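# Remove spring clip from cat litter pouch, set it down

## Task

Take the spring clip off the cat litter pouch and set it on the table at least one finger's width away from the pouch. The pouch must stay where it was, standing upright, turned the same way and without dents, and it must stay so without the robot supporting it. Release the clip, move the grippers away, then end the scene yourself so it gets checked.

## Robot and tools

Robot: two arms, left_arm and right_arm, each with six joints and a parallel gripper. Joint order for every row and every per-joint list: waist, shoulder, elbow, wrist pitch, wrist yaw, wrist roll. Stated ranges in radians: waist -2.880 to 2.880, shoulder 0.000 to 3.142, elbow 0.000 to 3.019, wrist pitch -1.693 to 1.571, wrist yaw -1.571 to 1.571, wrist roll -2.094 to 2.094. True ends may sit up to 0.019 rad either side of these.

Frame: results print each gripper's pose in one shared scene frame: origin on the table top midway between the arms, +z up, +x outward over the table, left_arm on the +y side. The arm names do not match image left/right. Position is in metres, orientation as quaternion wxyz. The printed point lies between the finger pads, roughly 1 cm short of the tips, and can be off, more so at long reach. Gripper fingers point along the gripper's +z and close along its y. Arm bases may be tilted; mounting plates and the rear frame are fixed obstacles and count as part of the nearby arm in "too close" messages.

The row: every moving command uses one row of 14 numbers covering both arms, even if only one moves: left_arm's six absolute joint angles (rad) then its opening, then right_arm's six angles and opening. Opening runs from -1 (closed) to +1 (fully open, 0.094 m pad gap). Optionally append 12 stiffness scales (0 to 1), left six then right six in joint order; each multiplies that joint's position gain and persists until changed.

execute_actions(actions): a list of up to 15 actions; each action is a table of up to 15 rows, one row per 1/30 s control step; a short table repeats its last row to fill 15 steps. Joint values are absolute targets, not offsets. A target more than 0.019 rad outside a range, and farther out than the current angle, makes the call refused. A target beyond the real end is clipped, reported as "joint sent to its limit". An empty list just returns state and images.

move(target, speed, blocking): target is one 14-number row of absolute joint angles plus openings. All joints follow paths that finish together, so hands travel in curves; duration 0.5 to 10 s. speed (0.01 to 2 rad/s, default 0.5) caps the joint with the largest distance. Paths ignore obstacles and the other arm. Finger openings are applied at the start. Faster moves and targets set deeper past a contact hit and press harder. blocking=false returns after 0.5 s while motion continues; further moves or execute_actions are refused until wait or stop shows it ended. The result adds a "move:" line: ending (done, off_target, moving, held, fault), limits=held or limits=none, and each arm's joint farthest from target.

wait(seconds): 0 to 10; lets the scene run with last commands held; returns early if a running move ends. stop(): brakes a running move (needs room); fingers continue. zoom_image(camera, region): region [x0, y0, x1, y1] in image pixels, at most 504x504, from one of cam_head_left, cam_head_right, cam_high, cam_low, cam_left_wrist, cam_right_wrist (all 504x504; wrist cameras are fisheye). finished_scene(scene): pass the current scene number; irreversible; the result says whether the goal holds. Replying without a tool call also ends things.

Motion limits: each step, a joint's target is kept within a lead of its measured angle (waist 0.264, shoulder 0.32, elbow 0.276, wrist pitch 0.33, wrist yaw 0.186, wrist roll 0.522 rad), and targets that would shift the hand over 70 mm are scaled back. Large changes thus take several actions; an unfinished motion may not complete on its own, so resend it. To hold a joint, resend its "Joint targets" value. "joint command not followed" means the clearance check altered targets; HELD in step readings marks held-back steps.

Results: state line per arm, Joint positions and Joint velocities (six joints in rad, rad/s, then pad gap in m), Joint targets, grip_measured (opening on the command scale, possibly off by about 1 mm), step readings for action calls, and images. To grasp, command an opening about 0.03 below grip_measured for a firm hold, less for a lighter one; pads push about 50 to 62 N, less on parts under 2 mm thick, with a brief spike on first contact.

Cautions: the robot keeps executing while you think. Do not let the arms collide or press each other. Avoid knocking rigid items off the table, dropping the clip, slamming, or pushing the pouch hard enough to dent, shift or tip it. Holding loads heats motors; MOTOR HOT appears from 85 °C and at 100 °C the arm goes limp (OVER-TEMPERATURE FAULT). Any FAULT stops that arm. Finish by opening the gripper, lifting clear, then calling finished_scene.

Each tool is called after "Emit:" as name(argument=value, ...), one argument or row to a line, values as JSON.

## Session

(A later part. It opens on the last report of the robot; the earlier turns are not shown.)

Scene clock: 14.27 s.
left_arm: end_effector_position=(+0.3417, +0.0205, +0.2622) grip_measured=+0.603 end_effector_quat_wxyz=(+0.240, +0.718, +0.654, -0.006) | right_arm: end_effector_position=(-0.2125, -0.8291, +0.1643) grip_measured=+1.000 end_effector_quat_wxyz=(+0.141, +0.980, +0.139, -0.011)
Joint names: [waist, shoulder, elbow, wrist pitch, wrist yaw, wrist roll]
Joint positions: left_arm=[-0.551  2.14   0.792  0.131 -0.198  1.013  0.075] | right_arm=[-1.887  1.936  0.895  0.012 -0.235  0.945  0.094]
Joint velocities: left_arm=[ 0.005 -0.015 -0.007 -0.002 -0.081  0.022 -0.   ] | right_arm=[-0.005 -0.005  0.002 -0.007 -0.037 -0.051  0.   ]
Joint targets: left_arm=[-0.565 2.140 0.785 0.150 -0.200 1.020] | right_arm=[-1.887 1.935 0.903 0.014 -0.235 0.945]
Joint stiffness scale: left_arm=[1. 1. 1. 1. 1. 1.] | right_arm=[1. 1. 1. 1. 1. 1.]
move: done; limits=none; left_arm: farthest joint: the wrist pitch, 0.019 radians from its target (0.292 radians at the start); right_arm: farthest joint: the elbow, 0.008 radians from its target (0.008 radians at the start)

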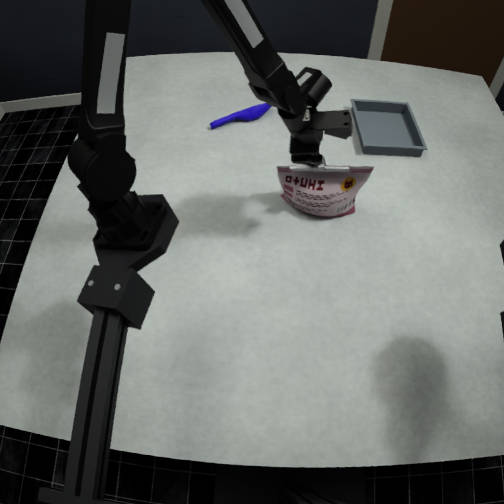

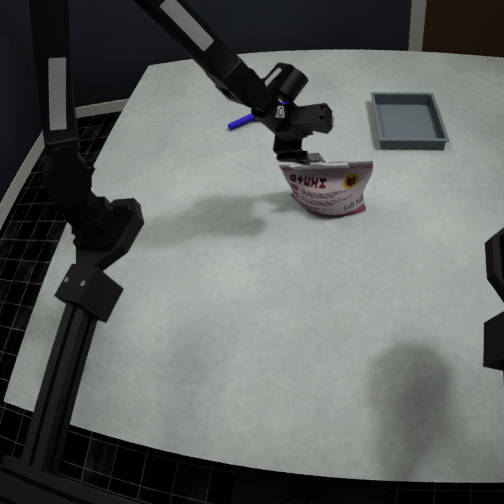

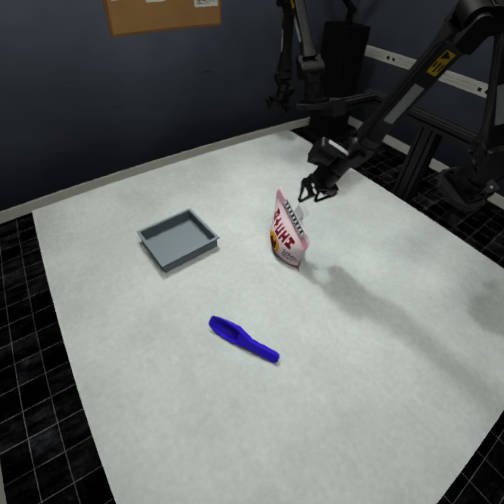

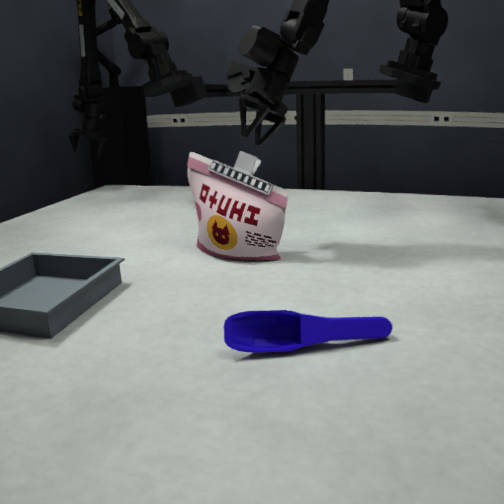

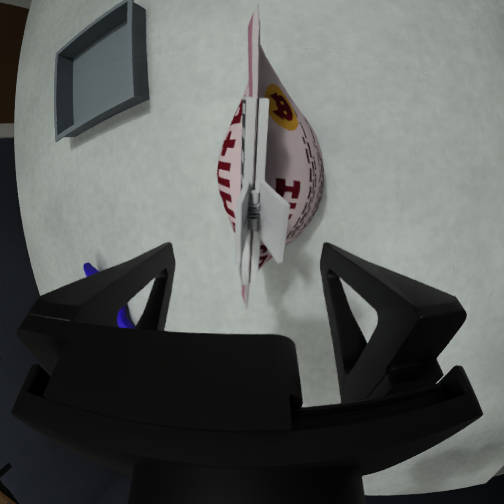

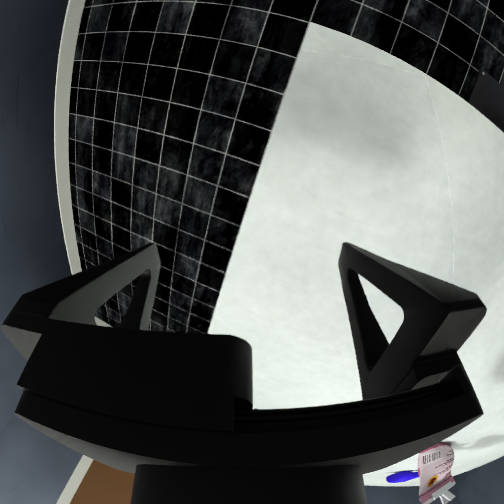

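Emit:
move(
  target=[-0.565,2.23,0.85,0.21,-0.2,1.05,0.6,-1.887,1.935,0.903,0.014,-0.235,0.945,1],
  speed=0.15,
)

Emit:
zoom_image(
  camera="cam_low",
  region=[170,80,320,230],
)

Scene clock: 15.53 s.
left_arm: end_effector_position=(+0.3427, +0.0099, +0.2371) grip_measured=+0.603 end_effector_quat_wxyz=(+0.243, +0.726, +0.643, -0.002) | right_arm: end_effector_position=(-0.2125, -0.8291, +0.1643) grip_measured=+1.000 end_effector_quat_wxyz=(+0.141, +0.980, +0.139, -0.011)
Joint names: [waist, shoulder, elbow, wrist pitch, wrist yaw, wrist roll]
Joint positions: left_arm=[-0.551  2.226  0.824  0.192 -0.198  1.042  0.075] | right_arm=[-1.887  1.936  0.895  0.012 -0.235  0.945  0.094]
Joint velocities: left_arm=[-0.005 -0.015 -0.007 -0.017 -0.007  0.007 -0.001] | right_arm=[-0.005 -0.005 -0.007 -0.002 -0.007 -0.022  0.   ]
Joint targets: left_arm=[-0.565 2.230 0.850 0.210 -0.200 1.050] | right_arm=[-1.887 1.935 0.903 0.014 -0.235 0.945]
Joint stiffness scale: left_arm=[1. 1. 1. 1. 1. 1.] | right_arm=[1. 1. 1. 1. 1. 1.]
move: off_target (left_arm); limits=none; left_arm: farthest joint: the elbow, 0.026 radians from its target (0.058 radians at the start); right_arm: farthest joint: the elbow, 0.008 radians from its target (0.008 radians at the start)

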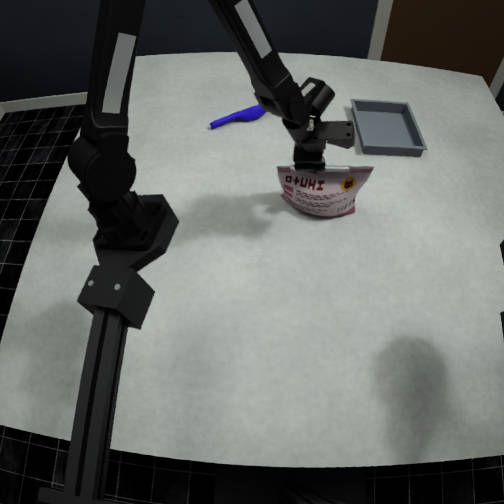

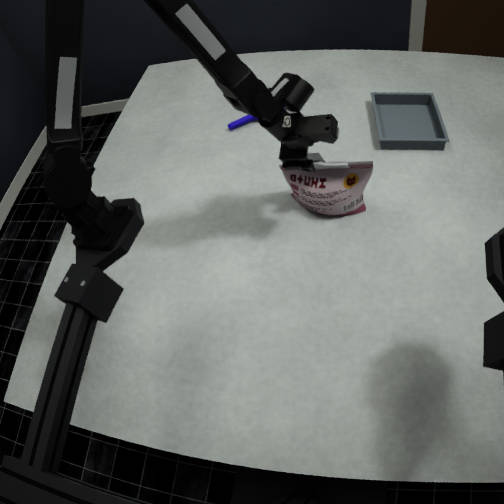

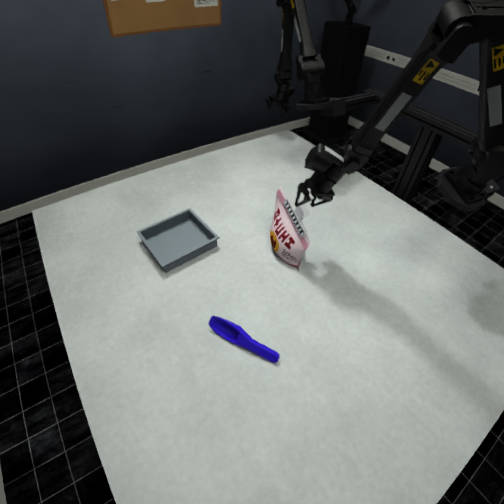

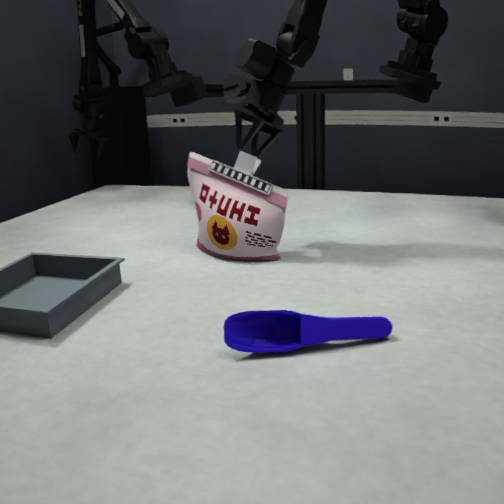

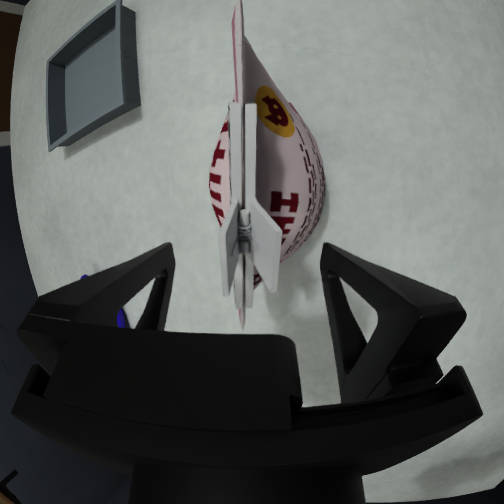

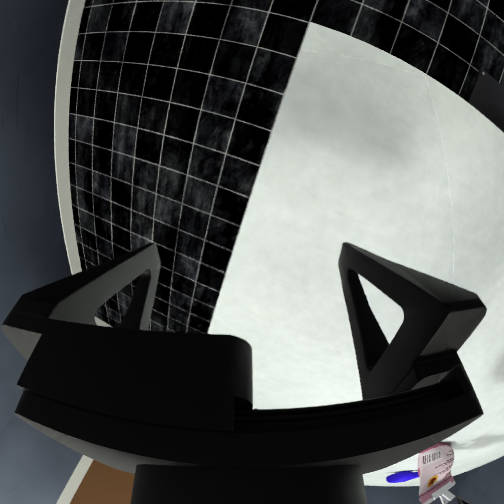

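Region (170, 80, 320, 230) of cam_low's 504x504 image, scaled by 3.360, with more detail than that image has.

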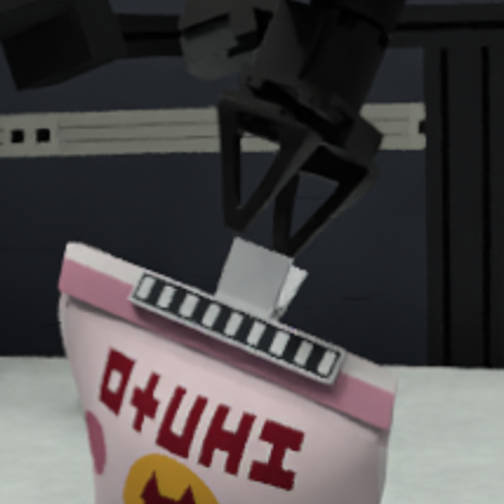

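Emit:
move(
  target=[-0.51,2.30,0.876,0.26,-0.2,1.065,0.1,-1.887,1.935,0.903,0.014,-0.235,0.945,1],
  speed=0.1,
)

Emit:
zoom_image(
  camera="cam_low",
  region=[170,80,320,230],
)

Scene clock: 16.80 s.
left_arm: end_effector_position=(+0.3524, +0.0106, +0.2142) grip_measured=+0.103 end_effector_quat_wxyz=(+0.245, +0.721, +0.649, +0.002) | right_arm: end_effector_position=(-0.2125, -0.8291, +0.1643) grip_measured=+1.000 end_effector_quat_wxyz=(+0.141, +0.980, +0.139, -0.011)
Joint names: [waist, shoulder, elbow, wrist pitch, wrist yaw, wrist roll]
Joint positions: left_arm=[-0.523  2.293  0.852  0.241 -0.198  1.057  0.052] | right_arm=[-1.887  1.936  0.895  0.012 -0.235  0.945  0.094]
Joint velocities: left_arm=[-0.005 -0.005  0.007 -0.007 -0.007  0.051 -0.   ] | right_arm=[-0.005  0.005 -0.002  0.002  0.007  0.007  0.   ]
Joint targets: left_arm=[-0.510 2.300 0.876 0.260 -0.200 1.065] | right_arm=[-1.887 1.935 0.903 0.014 -0.235 0.945]
Joint stiffness scale: left_arm=[1. 1. 1. 1. 1. 1.] | right_arm=[1. 1. 1. 1. 1. 1.]
move: off_target (left_arm); limits=none; left_arm: farthest joint: the elbow, 0.024 radians from its target (0.052 radians at the start); right_arm: farthest joint: the elbow, 0.008 radians from its target (0.008 radians at the start)

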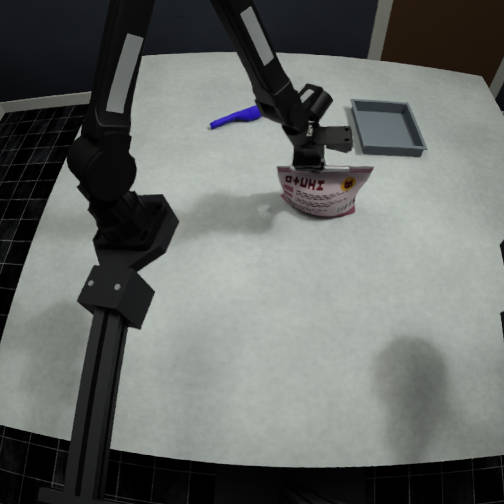

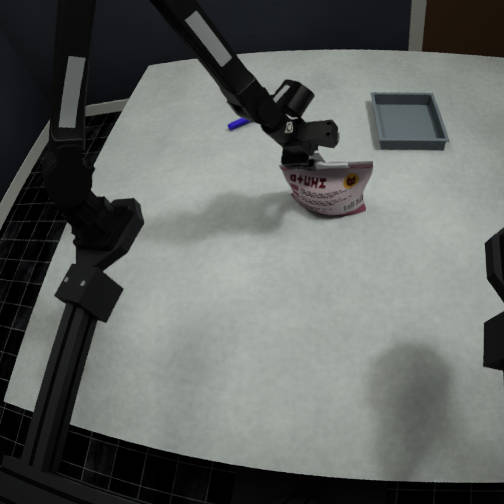

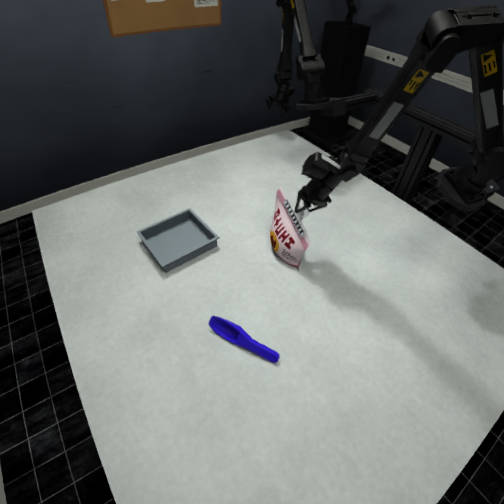

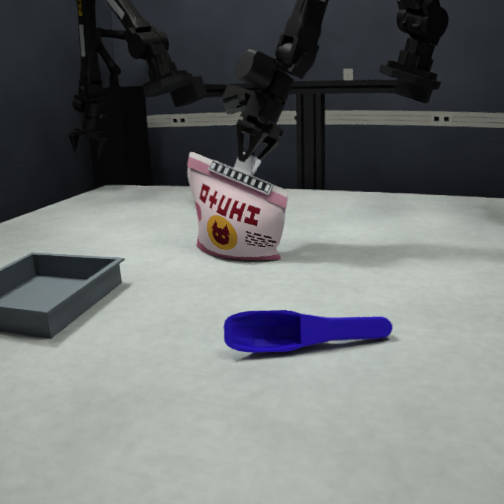

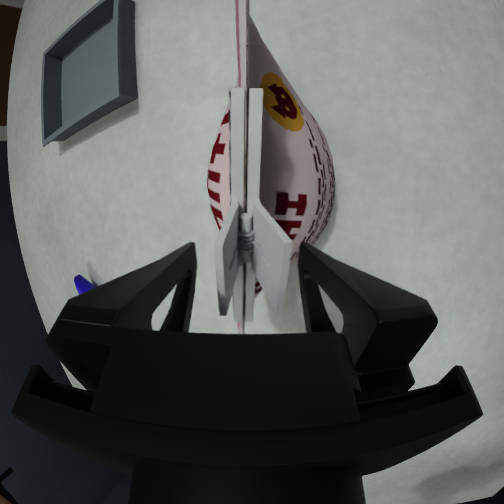

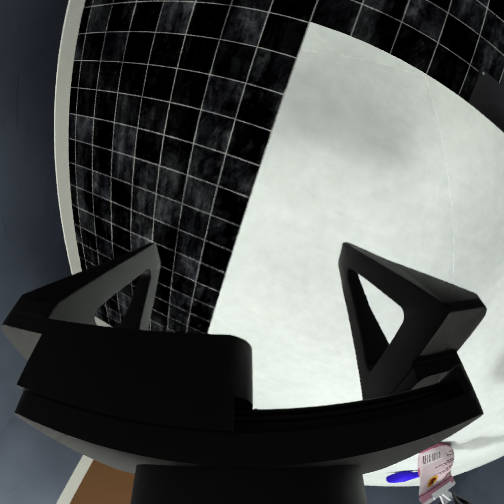

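Region (170, 80, 320, 230) of cam_low's 504x504 image, scaled by 3.360, with more detail than that image has.

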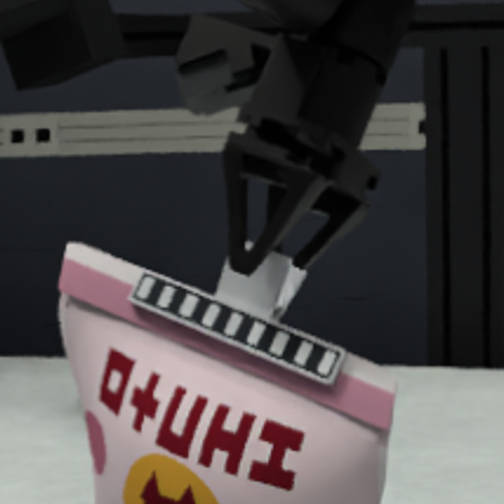

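Small shoulder nudge (down and back), then close gradually.

Emit:
execute_actions(
  actions=[
    [[-0.51,2.31,0.876,0.26,-0.2,1.065,0.1,-1.887,1.935,0.903,0.014,-0.235,0.945,1]],
    [[-0.51,2.31,0.876,0.26,-0.2,1.065,-0.2,-1.887,1.935,0.903,0.014,-0.235,0.945,1]],
    [[-0.51,2.31,0.876,0.26,-0.2,1.065,-0.3,-1.887,1.935,0.903,0.014,-0.235,0.945,1],[-0.51,2.31,0.876,0.26,-0.2,1.065,-0.33,-1.887,1.935,0.903,0.014,-0.235,0.945,1],[-0.51,2.31,0.876,0.26,-0.2,1.065,-0.36,-1.887,1.935,0.903,0.014,-0.235,0.945,1],[-0.51,2.31,0.876,0.26,-0.2,1.065,-0.39,-1.887,1.935,0.903,0.014,-0.235,0.945,1],[-0.51,2.31,0.876,0.26,-0.2,1.065,-0.42,-1.887,1.935,0.903,0.014,-0.235,0.945,1],[-0.51,2.31,0.876,0.26,-0.2,1.065,-0.45,-1.887,1.935,0.903,0.014,-0.235,0.945,1],[-0.51,2.31,0.876,0.26,-0.2,1.065,-0.48,-1.887,1.935,0.903,0.014,-0.235,0.945,1],[-0.51,2.31,0.876,0.26,-0.2,1.065,-0.51,-1.887,1.935,0.903,0.014,-0.235,0.945,1],[-0.51,2.31,0.876,0.26,-0.2,1.065,-0.54,-1.887,1.935,0.903,0.014,-0.235,0.945,1],[-0.51,2.31,0.876,0.26,-0.2,1.065,-0.57,-1.887,1.935,0.903,0.014,-0.235,0.945,1],[-0.51,2.31,0.876,0.26,-0.2,1.065,-0.6,-1.887,1.935,0.903,0.014,-0.235,0.945,1]],
    [[-0.51,2.31,0.876,0.26,-0.2,1.065,-0.7,-1.887,1.935,0.903,0.014,-0.235,0.945,1]],
  ],
)

Scene clock: 19.27 s.
left_arm: end_effector_position=(+0.3516, +0.0114, +0.2097) grip_measured=-0.628 end_effector_quat_wxyz=(+0.242, +0.722, +0.649, +0.004) | right_arm: end_effector_position=(-0.2125, -0.8291, +0.1643) grip_measured=+1.000 end_effector_quat_wxyz=(+0.141, +0.980, +0.139, -0.011)
Joint names: [waist, shoulder, elbow, wrist pitch, wrist yaw, wrist roll]
Joint positions: left_arm=[-0.521  2.305  0.856  0.245 -0.201  1.059  0.017] | right_arm=[-1.887  1.936  0.895  0.012 -0.235  0.945  0.094]
Joint velocities: left_arm=[-0.005  0.005 -0.017  0.002 -0.095 -0.037  0.   ] | right_arm=[-0.015 -0.005 -0.002  0.007 -0.037 -0.022  0.   ]
Joint targets: left_arm=[-0.510 2.310 0.876 0.260 -0.200 1.065] | right_arm=[-1.887 1.935 0.903 0.014 -0.235 0.945]
Joint stiffness scale: left_arm=[1. 1. 1. 1. 1. 1.] | right_arm=[1. 1. 1. 1. 1. 1.]
Step readings (joint positions; steps 1 to 15: 1st action; 16 to 30: 2nd action; 31 to 45: 3rd action; 46 to 60: 4th action):
0: left_arm=[-0.523 2.293 0.852 0.241 -0.198 1.057] | right_arm=[-1.887 1.936 0.895 0.012 -0.235 0.945]
1: left_arm=[-0.523 2.294 0.852 0.241 -0.198 1.057] | right_arm=[-1.887 1.936 0.895 0.012 -0.235 0.945]
2: left_arm=[-0.523 2.295 0.852 0.241 -0.198 1.057] | right_arm=[-1.887 1.936 0.895 0.012 -0.235 0.945]
4: left_arm=[-0.523 2.298 0.852 0.242 -0.198 1.058] | right_arm=[-1.887 1.936 0.895 0.012 -0.235 0.945]
8: left_arm=[-0.523 2.304 0.852 0.242 -0.198 1.058] | right_arm=[-1.887 1.936 0.895 0.012 -0.235 0.945]
15: left_arm=[-0.523 2.305 0.852 0.242 -0.198 1.058] | right_arm=[-1.887 1.936 0.895 0.012 -0.235 0.945]
16: left_arm=[-0.523 2.305 0.852 0.242 -0.198 1.058] | right_arm=[-1.887 1.936 0.895 0.012 -0.235 0.945]
17: left_arm=[-0.523 2.305 0.852 0.242 -0.198 1.058] | right_arm=[-1.887 1.936 0.895 0.012 -0.235 0.945]
19: left_arm=[-0.523 2.305 0.852 0.242 -0.198 1.058] | right_arm=[-1.887 1.936 0.895 0.012 -0.235 0.945]
23: left_arm=[-0.523 2.305 0.852 0.242 -0.198 1.058] | right_arm=[-1.887 1.936 0.895 0.012 -0.235 0.945]
30: left_arm=[-0.523 2.305 0.852 0.242 -0.198 1.058] | right_arm=[-1.887 1.936 0.895 0.012 -0.235 0.945]
31: left_arm=[-0.523 2.305 0.852 0.242 -0.198 1.058] | right_arm=[-1.887 1.936 0.895 0.012 -0.235 0.945]
32: left_arm=[-0.523 2.305 0.852 0.242 -0.198 1.058] | right_arm=[-1.887 1.936 0.895 0.012 -0.235 0.945]
34: left_arm=[-0.523 2.305 0.852 0.242 -0.198 1.058] | right_arm=[-1.887 1.936 0.895 0.012 -0.235 0.945]
38: left_arm=[-0.523 2.305 0.853 0.244 -0.200 1.059] | right_arm=[-1.887 1.936 0.895 0.012 -0.235 0.945]
45: left_arm=[-0.521 2.305 0.856 0.245 -0.201 1.059] | right_arm=[-1.887 1.936 0.895 0.012 -0.235 0.945]
46: left_arm=[-0.521 2.305 0.856 0.245 -0.201 1.059] | right_arm=[-1.887 1.936 0.895 0.012 -0.235 0.945]
47: left_arm=[-0.521 2.305 0.856 0.245 -0.201 1.059] | right_arm=[-1.887 1.936 0.895 0.012 -0.235 0.945]
49: left_arm=[-0.521 2.305 0.856 0.245 -0.201 1.059] | right_arm=[-1.887 1.936 0.895 0.012 -0.235 0.945]
53: left_arm=[-0.521 2.305 0.856 0.245 -0.201 1.059] | right_arm=[-1.887 1.936 0.895 0.012 -0.235 0.945]
60: Joint positions above

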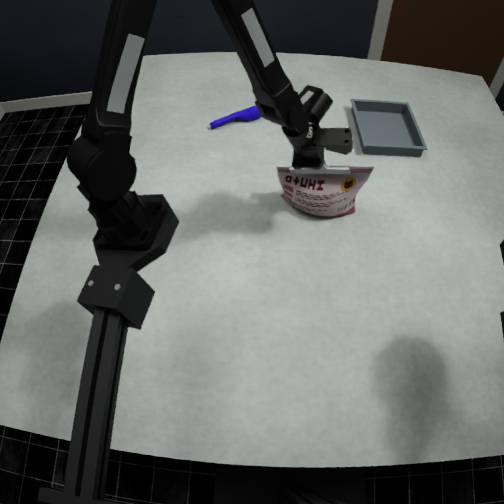

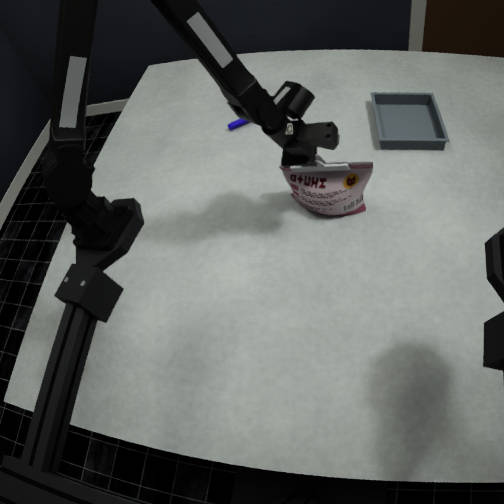

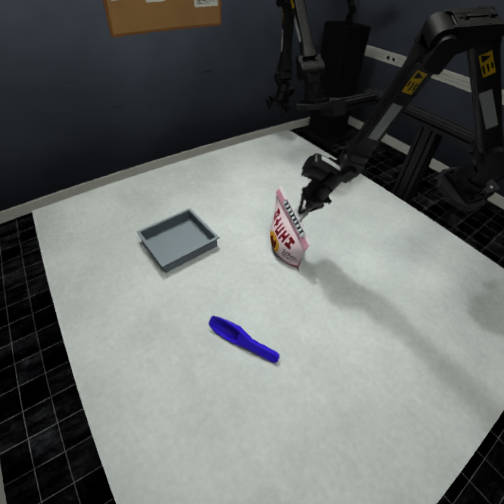

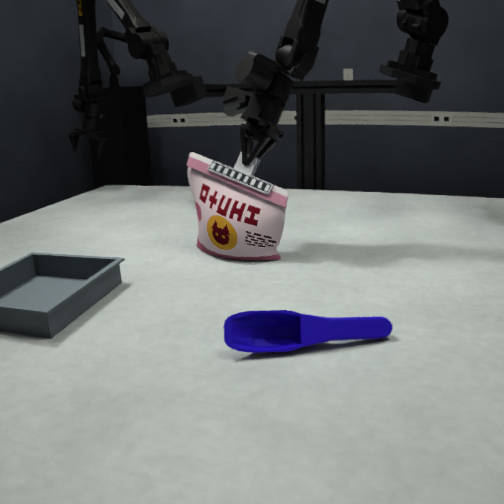

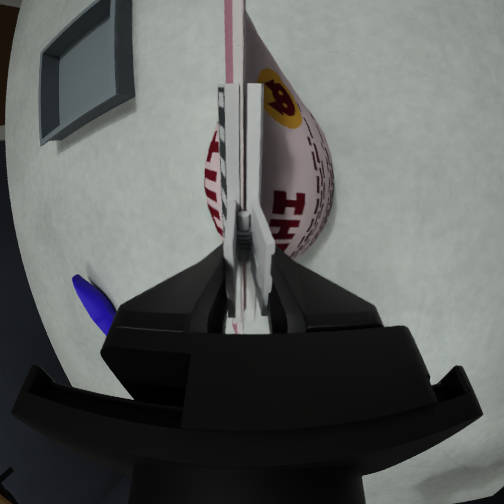

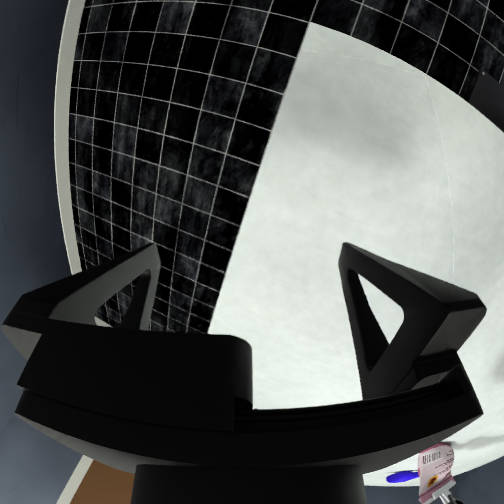

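Lift.

Emit:
move(
  target=[-0.56,2.12,0.78,0.12,-0.2,1.05,-0.67,-1.887,1.935,0.903,0.014,-0.235,0.945,1],
  speed=0.08,
)

Scene clock: 22.10 s.
left_arm: end_effector_position=(+0.3424, +0.0258, +0.2599) grip_measured=-0.628 end_effector_quat_wxyz=(+0.236, +0.730, +0.641, +0.002) | right_arm: end_effector_position=(-0.2125, -0.8291, +0.1643) grip_measured=+1.000 end_effector_quat_wxyz=(+0.141, +0.980, +0.139, -0.011)
Joint names: [waist, shoulder, elbow, wrist pitch, wrist yaw, wrist roll]
Joint positions: left_arm=[-0.542  2.14   0.787  0.131 -0.202  1.058  0.017] | right_arm=[-1.887  1.936  0.895  0.012 -0.235  0.945  0.094]
Joint velocities: left_arm=[-0.005  0.005  0.027 -0.007  0.037 -0.037  0.   ] | right_arm=[-0.005 -0.024  0.002 -0.017 -0.051 -0.007  0.   ]
Joint targets: left_arm=[-0.560 2.120 0.780 0.120 -0.200 1.050] | right_arm=[-1.887 1.935 0.903 0.014 -0.235 0.945]
Joint stiffness scale: left_arm=[1. 1. 1. 1. 1. 1.] | right_arm=[1. 1. 1. 1. 1. 1.]
move: done; limits=none; left_arm: farthest joint: the shoulder, 0.020 radians from its target (0.185 radians at the start); right_arm: farthest joint: the elbow, 0.008 radians from its target (0.008 radians at the start)

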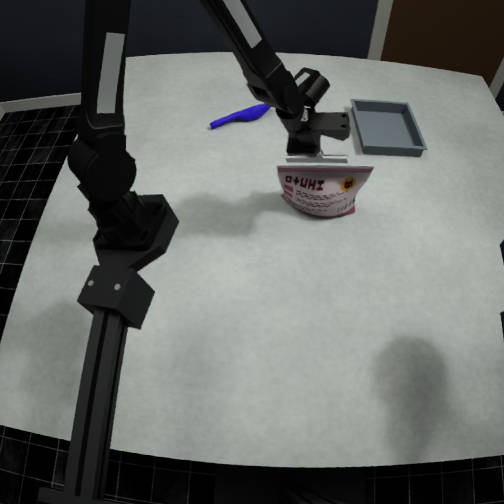

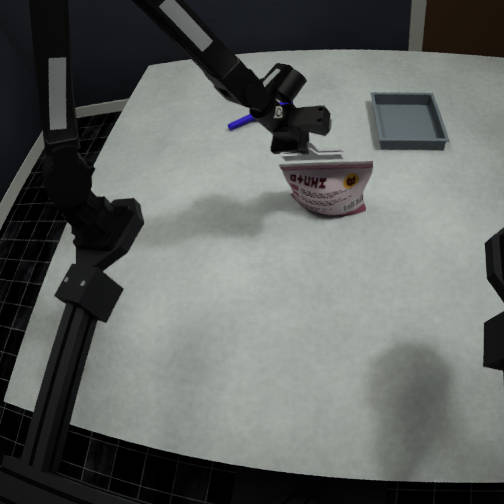

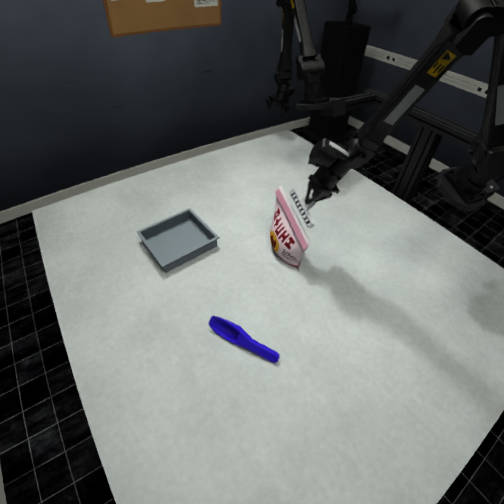

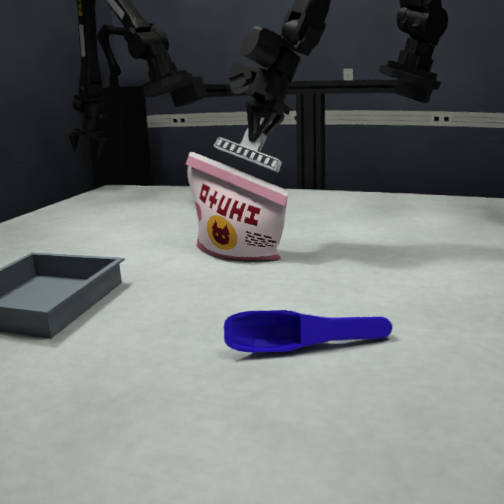

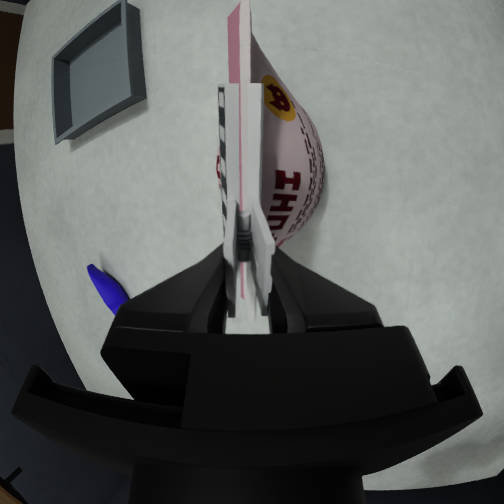

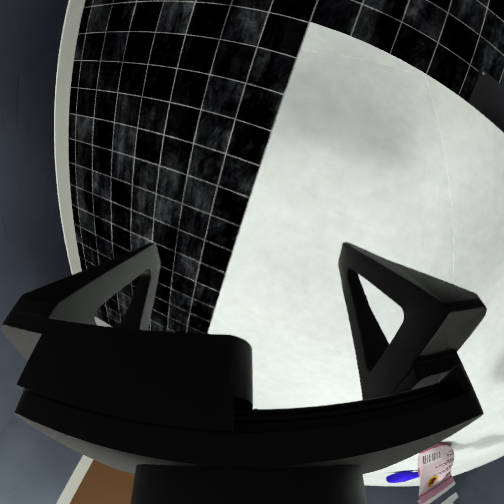

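Emit:
move(
  target=[0.2,2.12,0.85,-0.2,-0.3,1.05,-0.67,-1.887,1.935,0.903,0.014,-0.235,0.945,1],
  speed=0.4,
)

Emit:
move(
  target=[0.2,2.4,0.95,0.0,-0.3,1.05,-0.67,-1.887,1.935,0.903,0.014,-0.235,0.945,1],
  speed=0.25,
)

Scene clock: 24.63 s.
left_arm: end_effector_position=(+0.3842, +0.3381, +0.1568) grip_measured=-0.628 end_effector_quat_wxyz=(-0.007, +0.499, +0.866, +0.001) | right_arm: end_effector_position=(-0.2125, -0.8291, +0.1643) grip_measured=+1.000 end_effector_quat_wxyz=(+0.141, +0.980, +0.139, -0.011)
Joint names: [waist, shoulder, elbow, wrist pitch, wrist yaw, wrist roll]
Joint positions: left_arm=[ 0.2    2.14   0.833 -0.188 -0.299  1.057  0.017] | right_arm=[-1.887  1.936  0.895  0.012 -0.235  0.945  0.094]
Joint velocities: left_arm=[ 0.005  0.005 -0.007 -0.027  0.007  0.066  0.001] | right_arm=[-0.015  0.005 -0.002  0.002  0.051  0.037  0.   ]
Joint targets: left_arm=[0.200 2.120 0.850 -0.200 -0.300 1.050] | right_arm=[-1.887 1.935 0.903 0.014 -0.235 0.945]
Joint stiffness scale: left_arm=[1. 1. 1. 1. 1. 1.] | right_arm=[1. 1. 1. 1. 1. 1.]
move: done; limits=none; left_arm: farthest joint: the shoulder, 0.020 radians from its target (0.020 radians at the start); right_arm: farthest joint: the elbow, 0.008 radians from its target (0.008 radians at the start)

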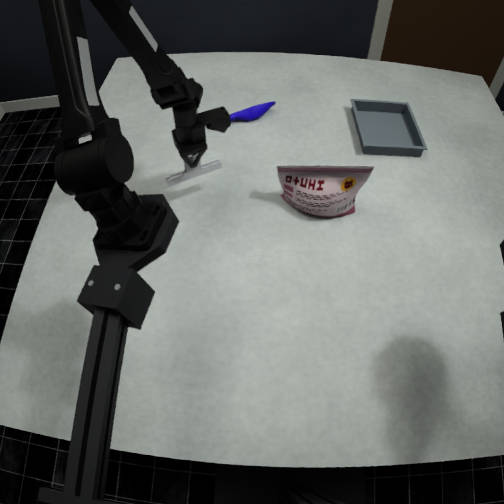

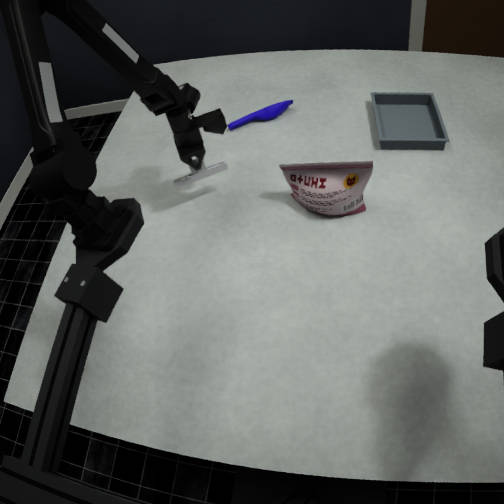

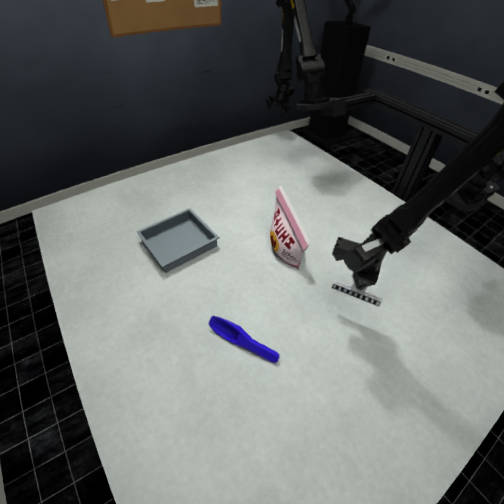

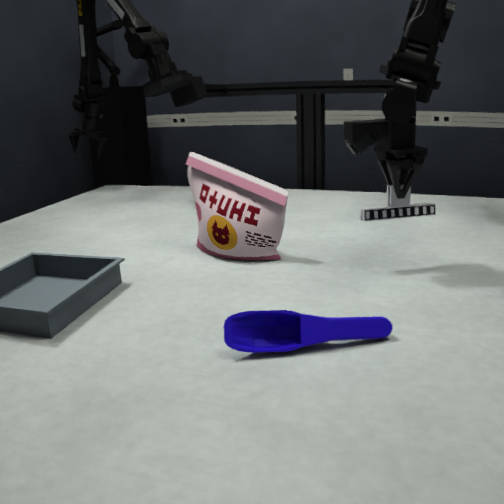

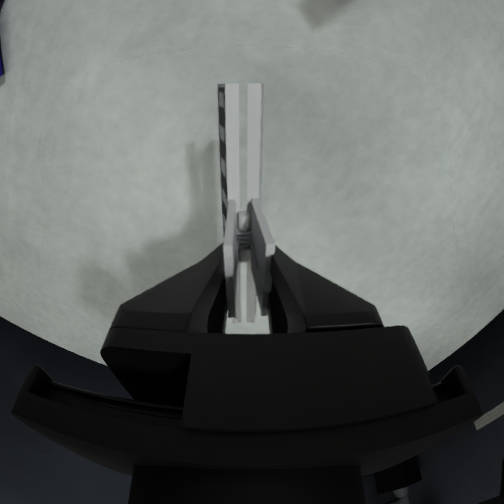

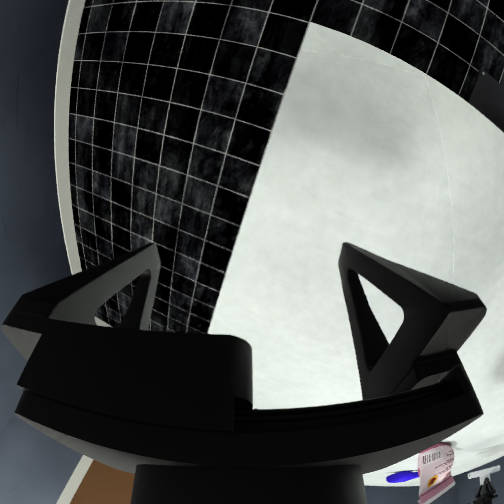

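Scene clock: 26.07 s.
left_arm: end_effector_position=(+0.3877, +0.3127, +0.0714) grip_measured=-0.628 end_effector_quat_wxyz=(+0.001, +0.497, +0.868, +0.006) | right_arm: end_effector_position=(-0.2125, -0.8291, +0.1643) grip_measured=+1.000 end_effector_quat_wxyz=(+0.141, +0.980, +0.139, -0.011)
Joint names: [waist, shoulder, elbow, wrist pitch, wrist yaw, wrist roll]
Joint positions: left_arm=[ 0.2    2.404  0.942 -0.013 -0.299  1.057  0.017] | right_arm=[-1.887  1.936  0.895  0.012 -0.235  0.945  0.094]
Joint velocities: left_arm=[-0.005 -0.005 -0.012 -0.012 -0.051 -0.051  0.001] | right_arm=[-0.005 -0.024 -0.007  0.002  0.007  0.037  0.   ]
Joint targets: left_arm=[0.200 2.400 0.950 0.000 -0.300 1.050] | right_arm=[-1.887 1.935 0.903 0.014 -0.235 0.945]
Joint stiffness scale: left_arm=[1. 1. 1. 1. 1. 1.] | right_arm=[1. 1. 1. 1. 1. 1.]
move: done; limits=none; left_arm: farthest joint: the wrist pitch, 0.013 radians from its target (0.188 radians at the start); right_arm: farthest joint: the elbow, 0.008 radians from its target (0.008 radians at the start)

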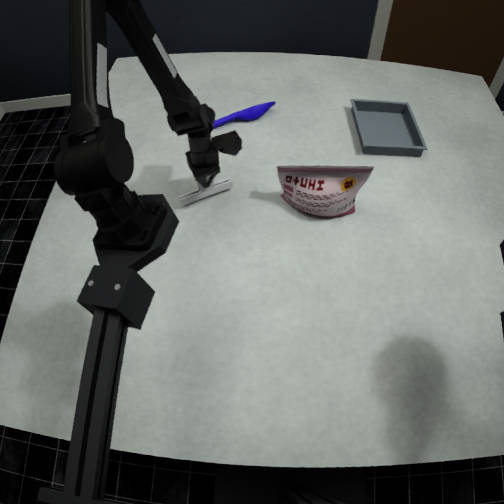

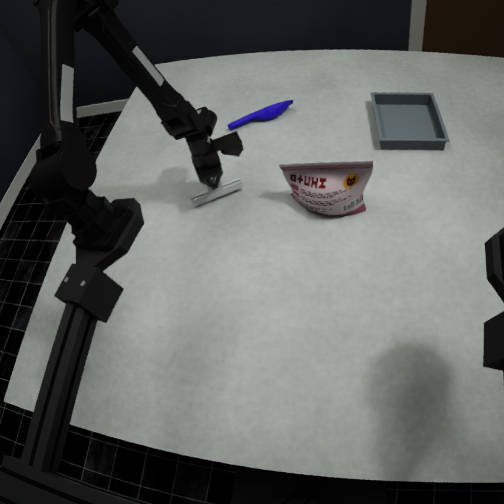

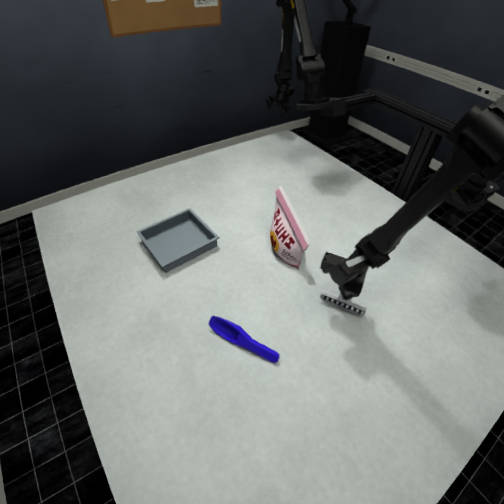

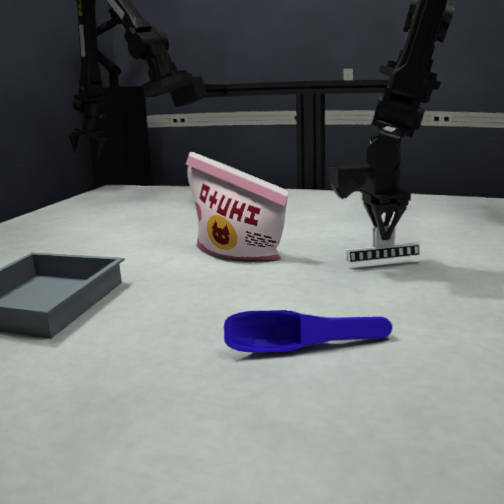

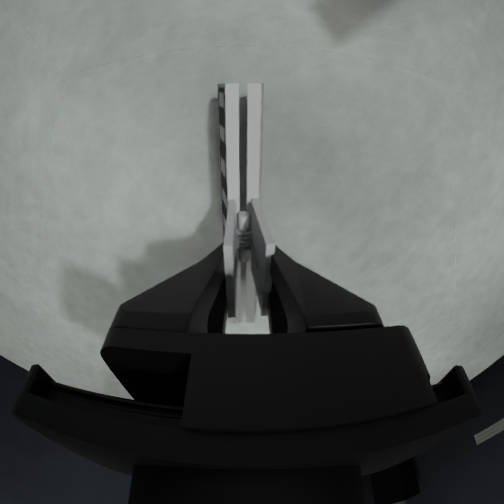

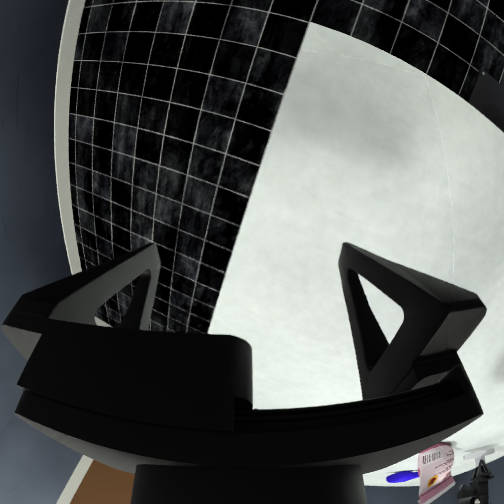

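About 1–1.5 cm left.

Emit:
move(
  target=[0.2,2.445,0.95,0.04,-0.3,1.05,-0.67,-1.887,1.935,0.903,0.014,-0.235,0.945,1],
  speed=0.05,
)

Emit:
zoom_image(
  camera="cam_low",
  region=[320,200,440,290],
)

Scene clock: 27.67 s.
left_arm: end_effector_position=(+0.3805, +0.3089, +0.0592) grip_measured=-0.628 end_effector_quat_wxyz=(+0.002, +0.497, +0.868, +0.006) | right_arm: end_effector_position=(-0.2125, -0.8291, +0.1643) grip_measured=+1.000 end_effector_quat_wxyz=(+0.141, +0.980, +0.139, -0.011)
Joint names: [waist, shoulder, elbow, wrist pitch, wrist yaw, wrist roll]
Joint positions: left_arm=[ 0.2    2.441  0.942  0.026 -0.299  1.057  0.017] | right_arm=[-1.887  1.936  0.895  0.012 -0.235  0.945  0.094]
Joint velocities: left_arm=[ 0.005 -0.005  0.022  0.022  0.051 -0.037  0.001] | right_arm=[-0.015  0.015 -0.002 -0.007 -0.007  0.007  0.   ]
Joint targets: left_arm=[0.200 2.445 0.950 0.040 -0.300 1.050] | right_arm=[-1.887 1.935 0.903 0.014 -0.235 0.945]
Joint stiffness scale: left_arm=[1. 1. 1. 1. 1. 1.] | right_arm=[1. 1. 1. 1. 1. 1.]
move: done; limits=none; left_arm: farthest joint: the wrist pitch, 0.014 radians from its target (0.053 radians at the start); right_arm: farthest joint: the elbow, 0.008 radians from its target (0.008 radians at the start)

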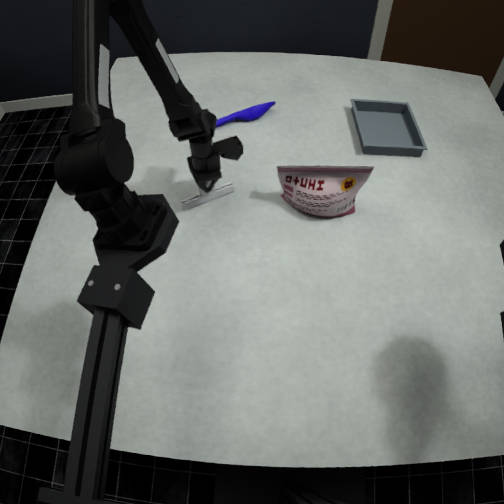

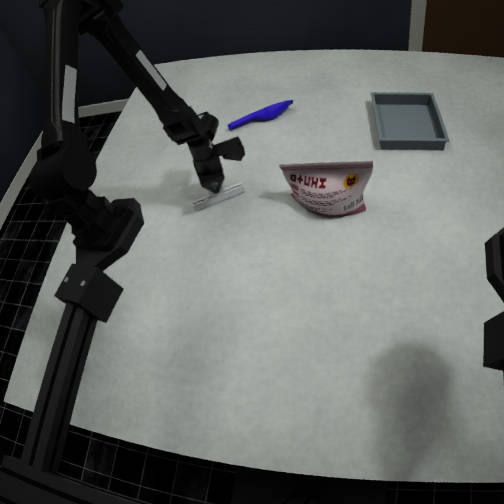

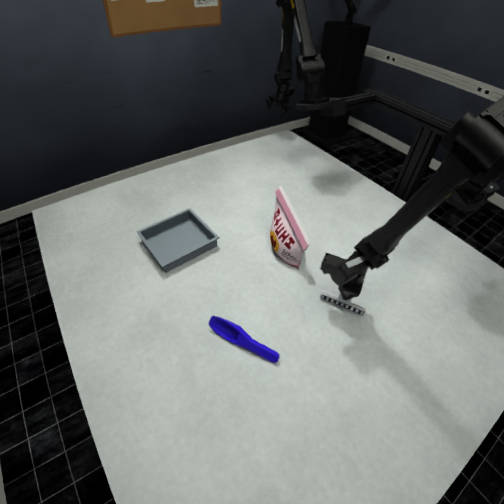

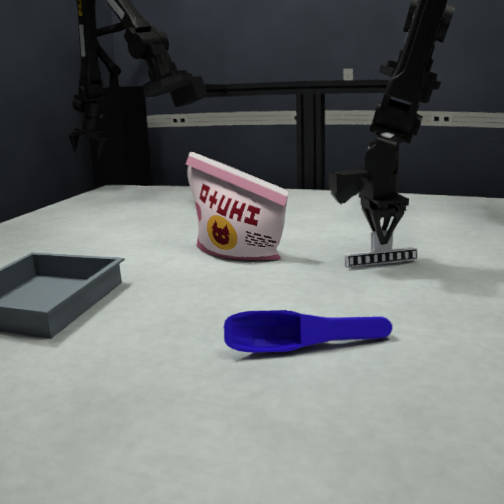

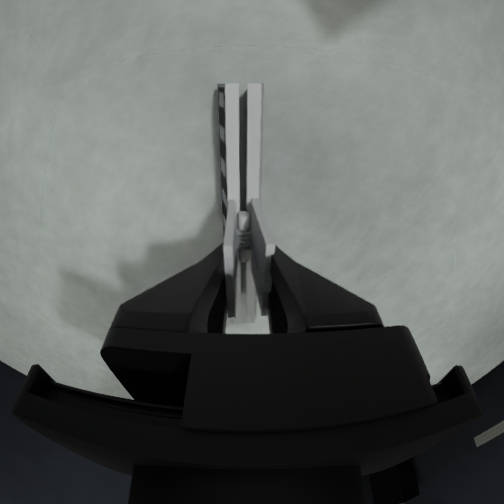

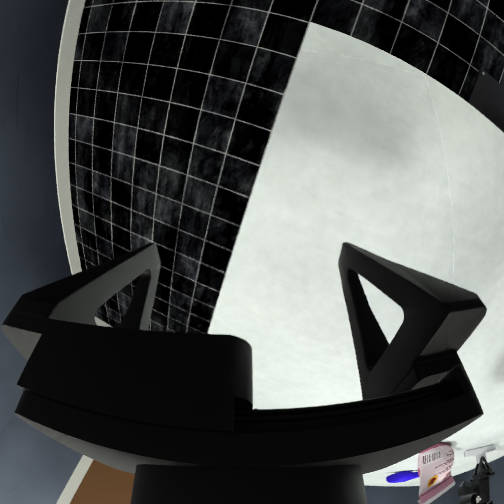

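Region (320, 200, 440, 290) of cam_low's 504x504 image, scaled by 4.200, with more detail than that image has; it fills the top 378 rows of this view, and the rest is white.

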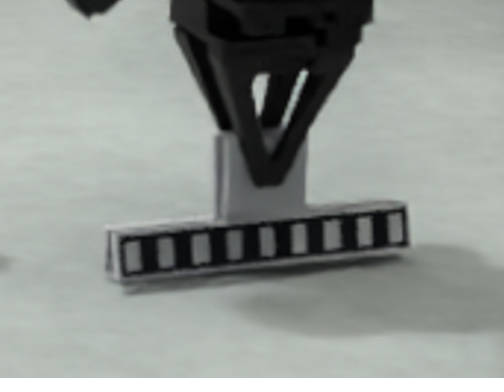

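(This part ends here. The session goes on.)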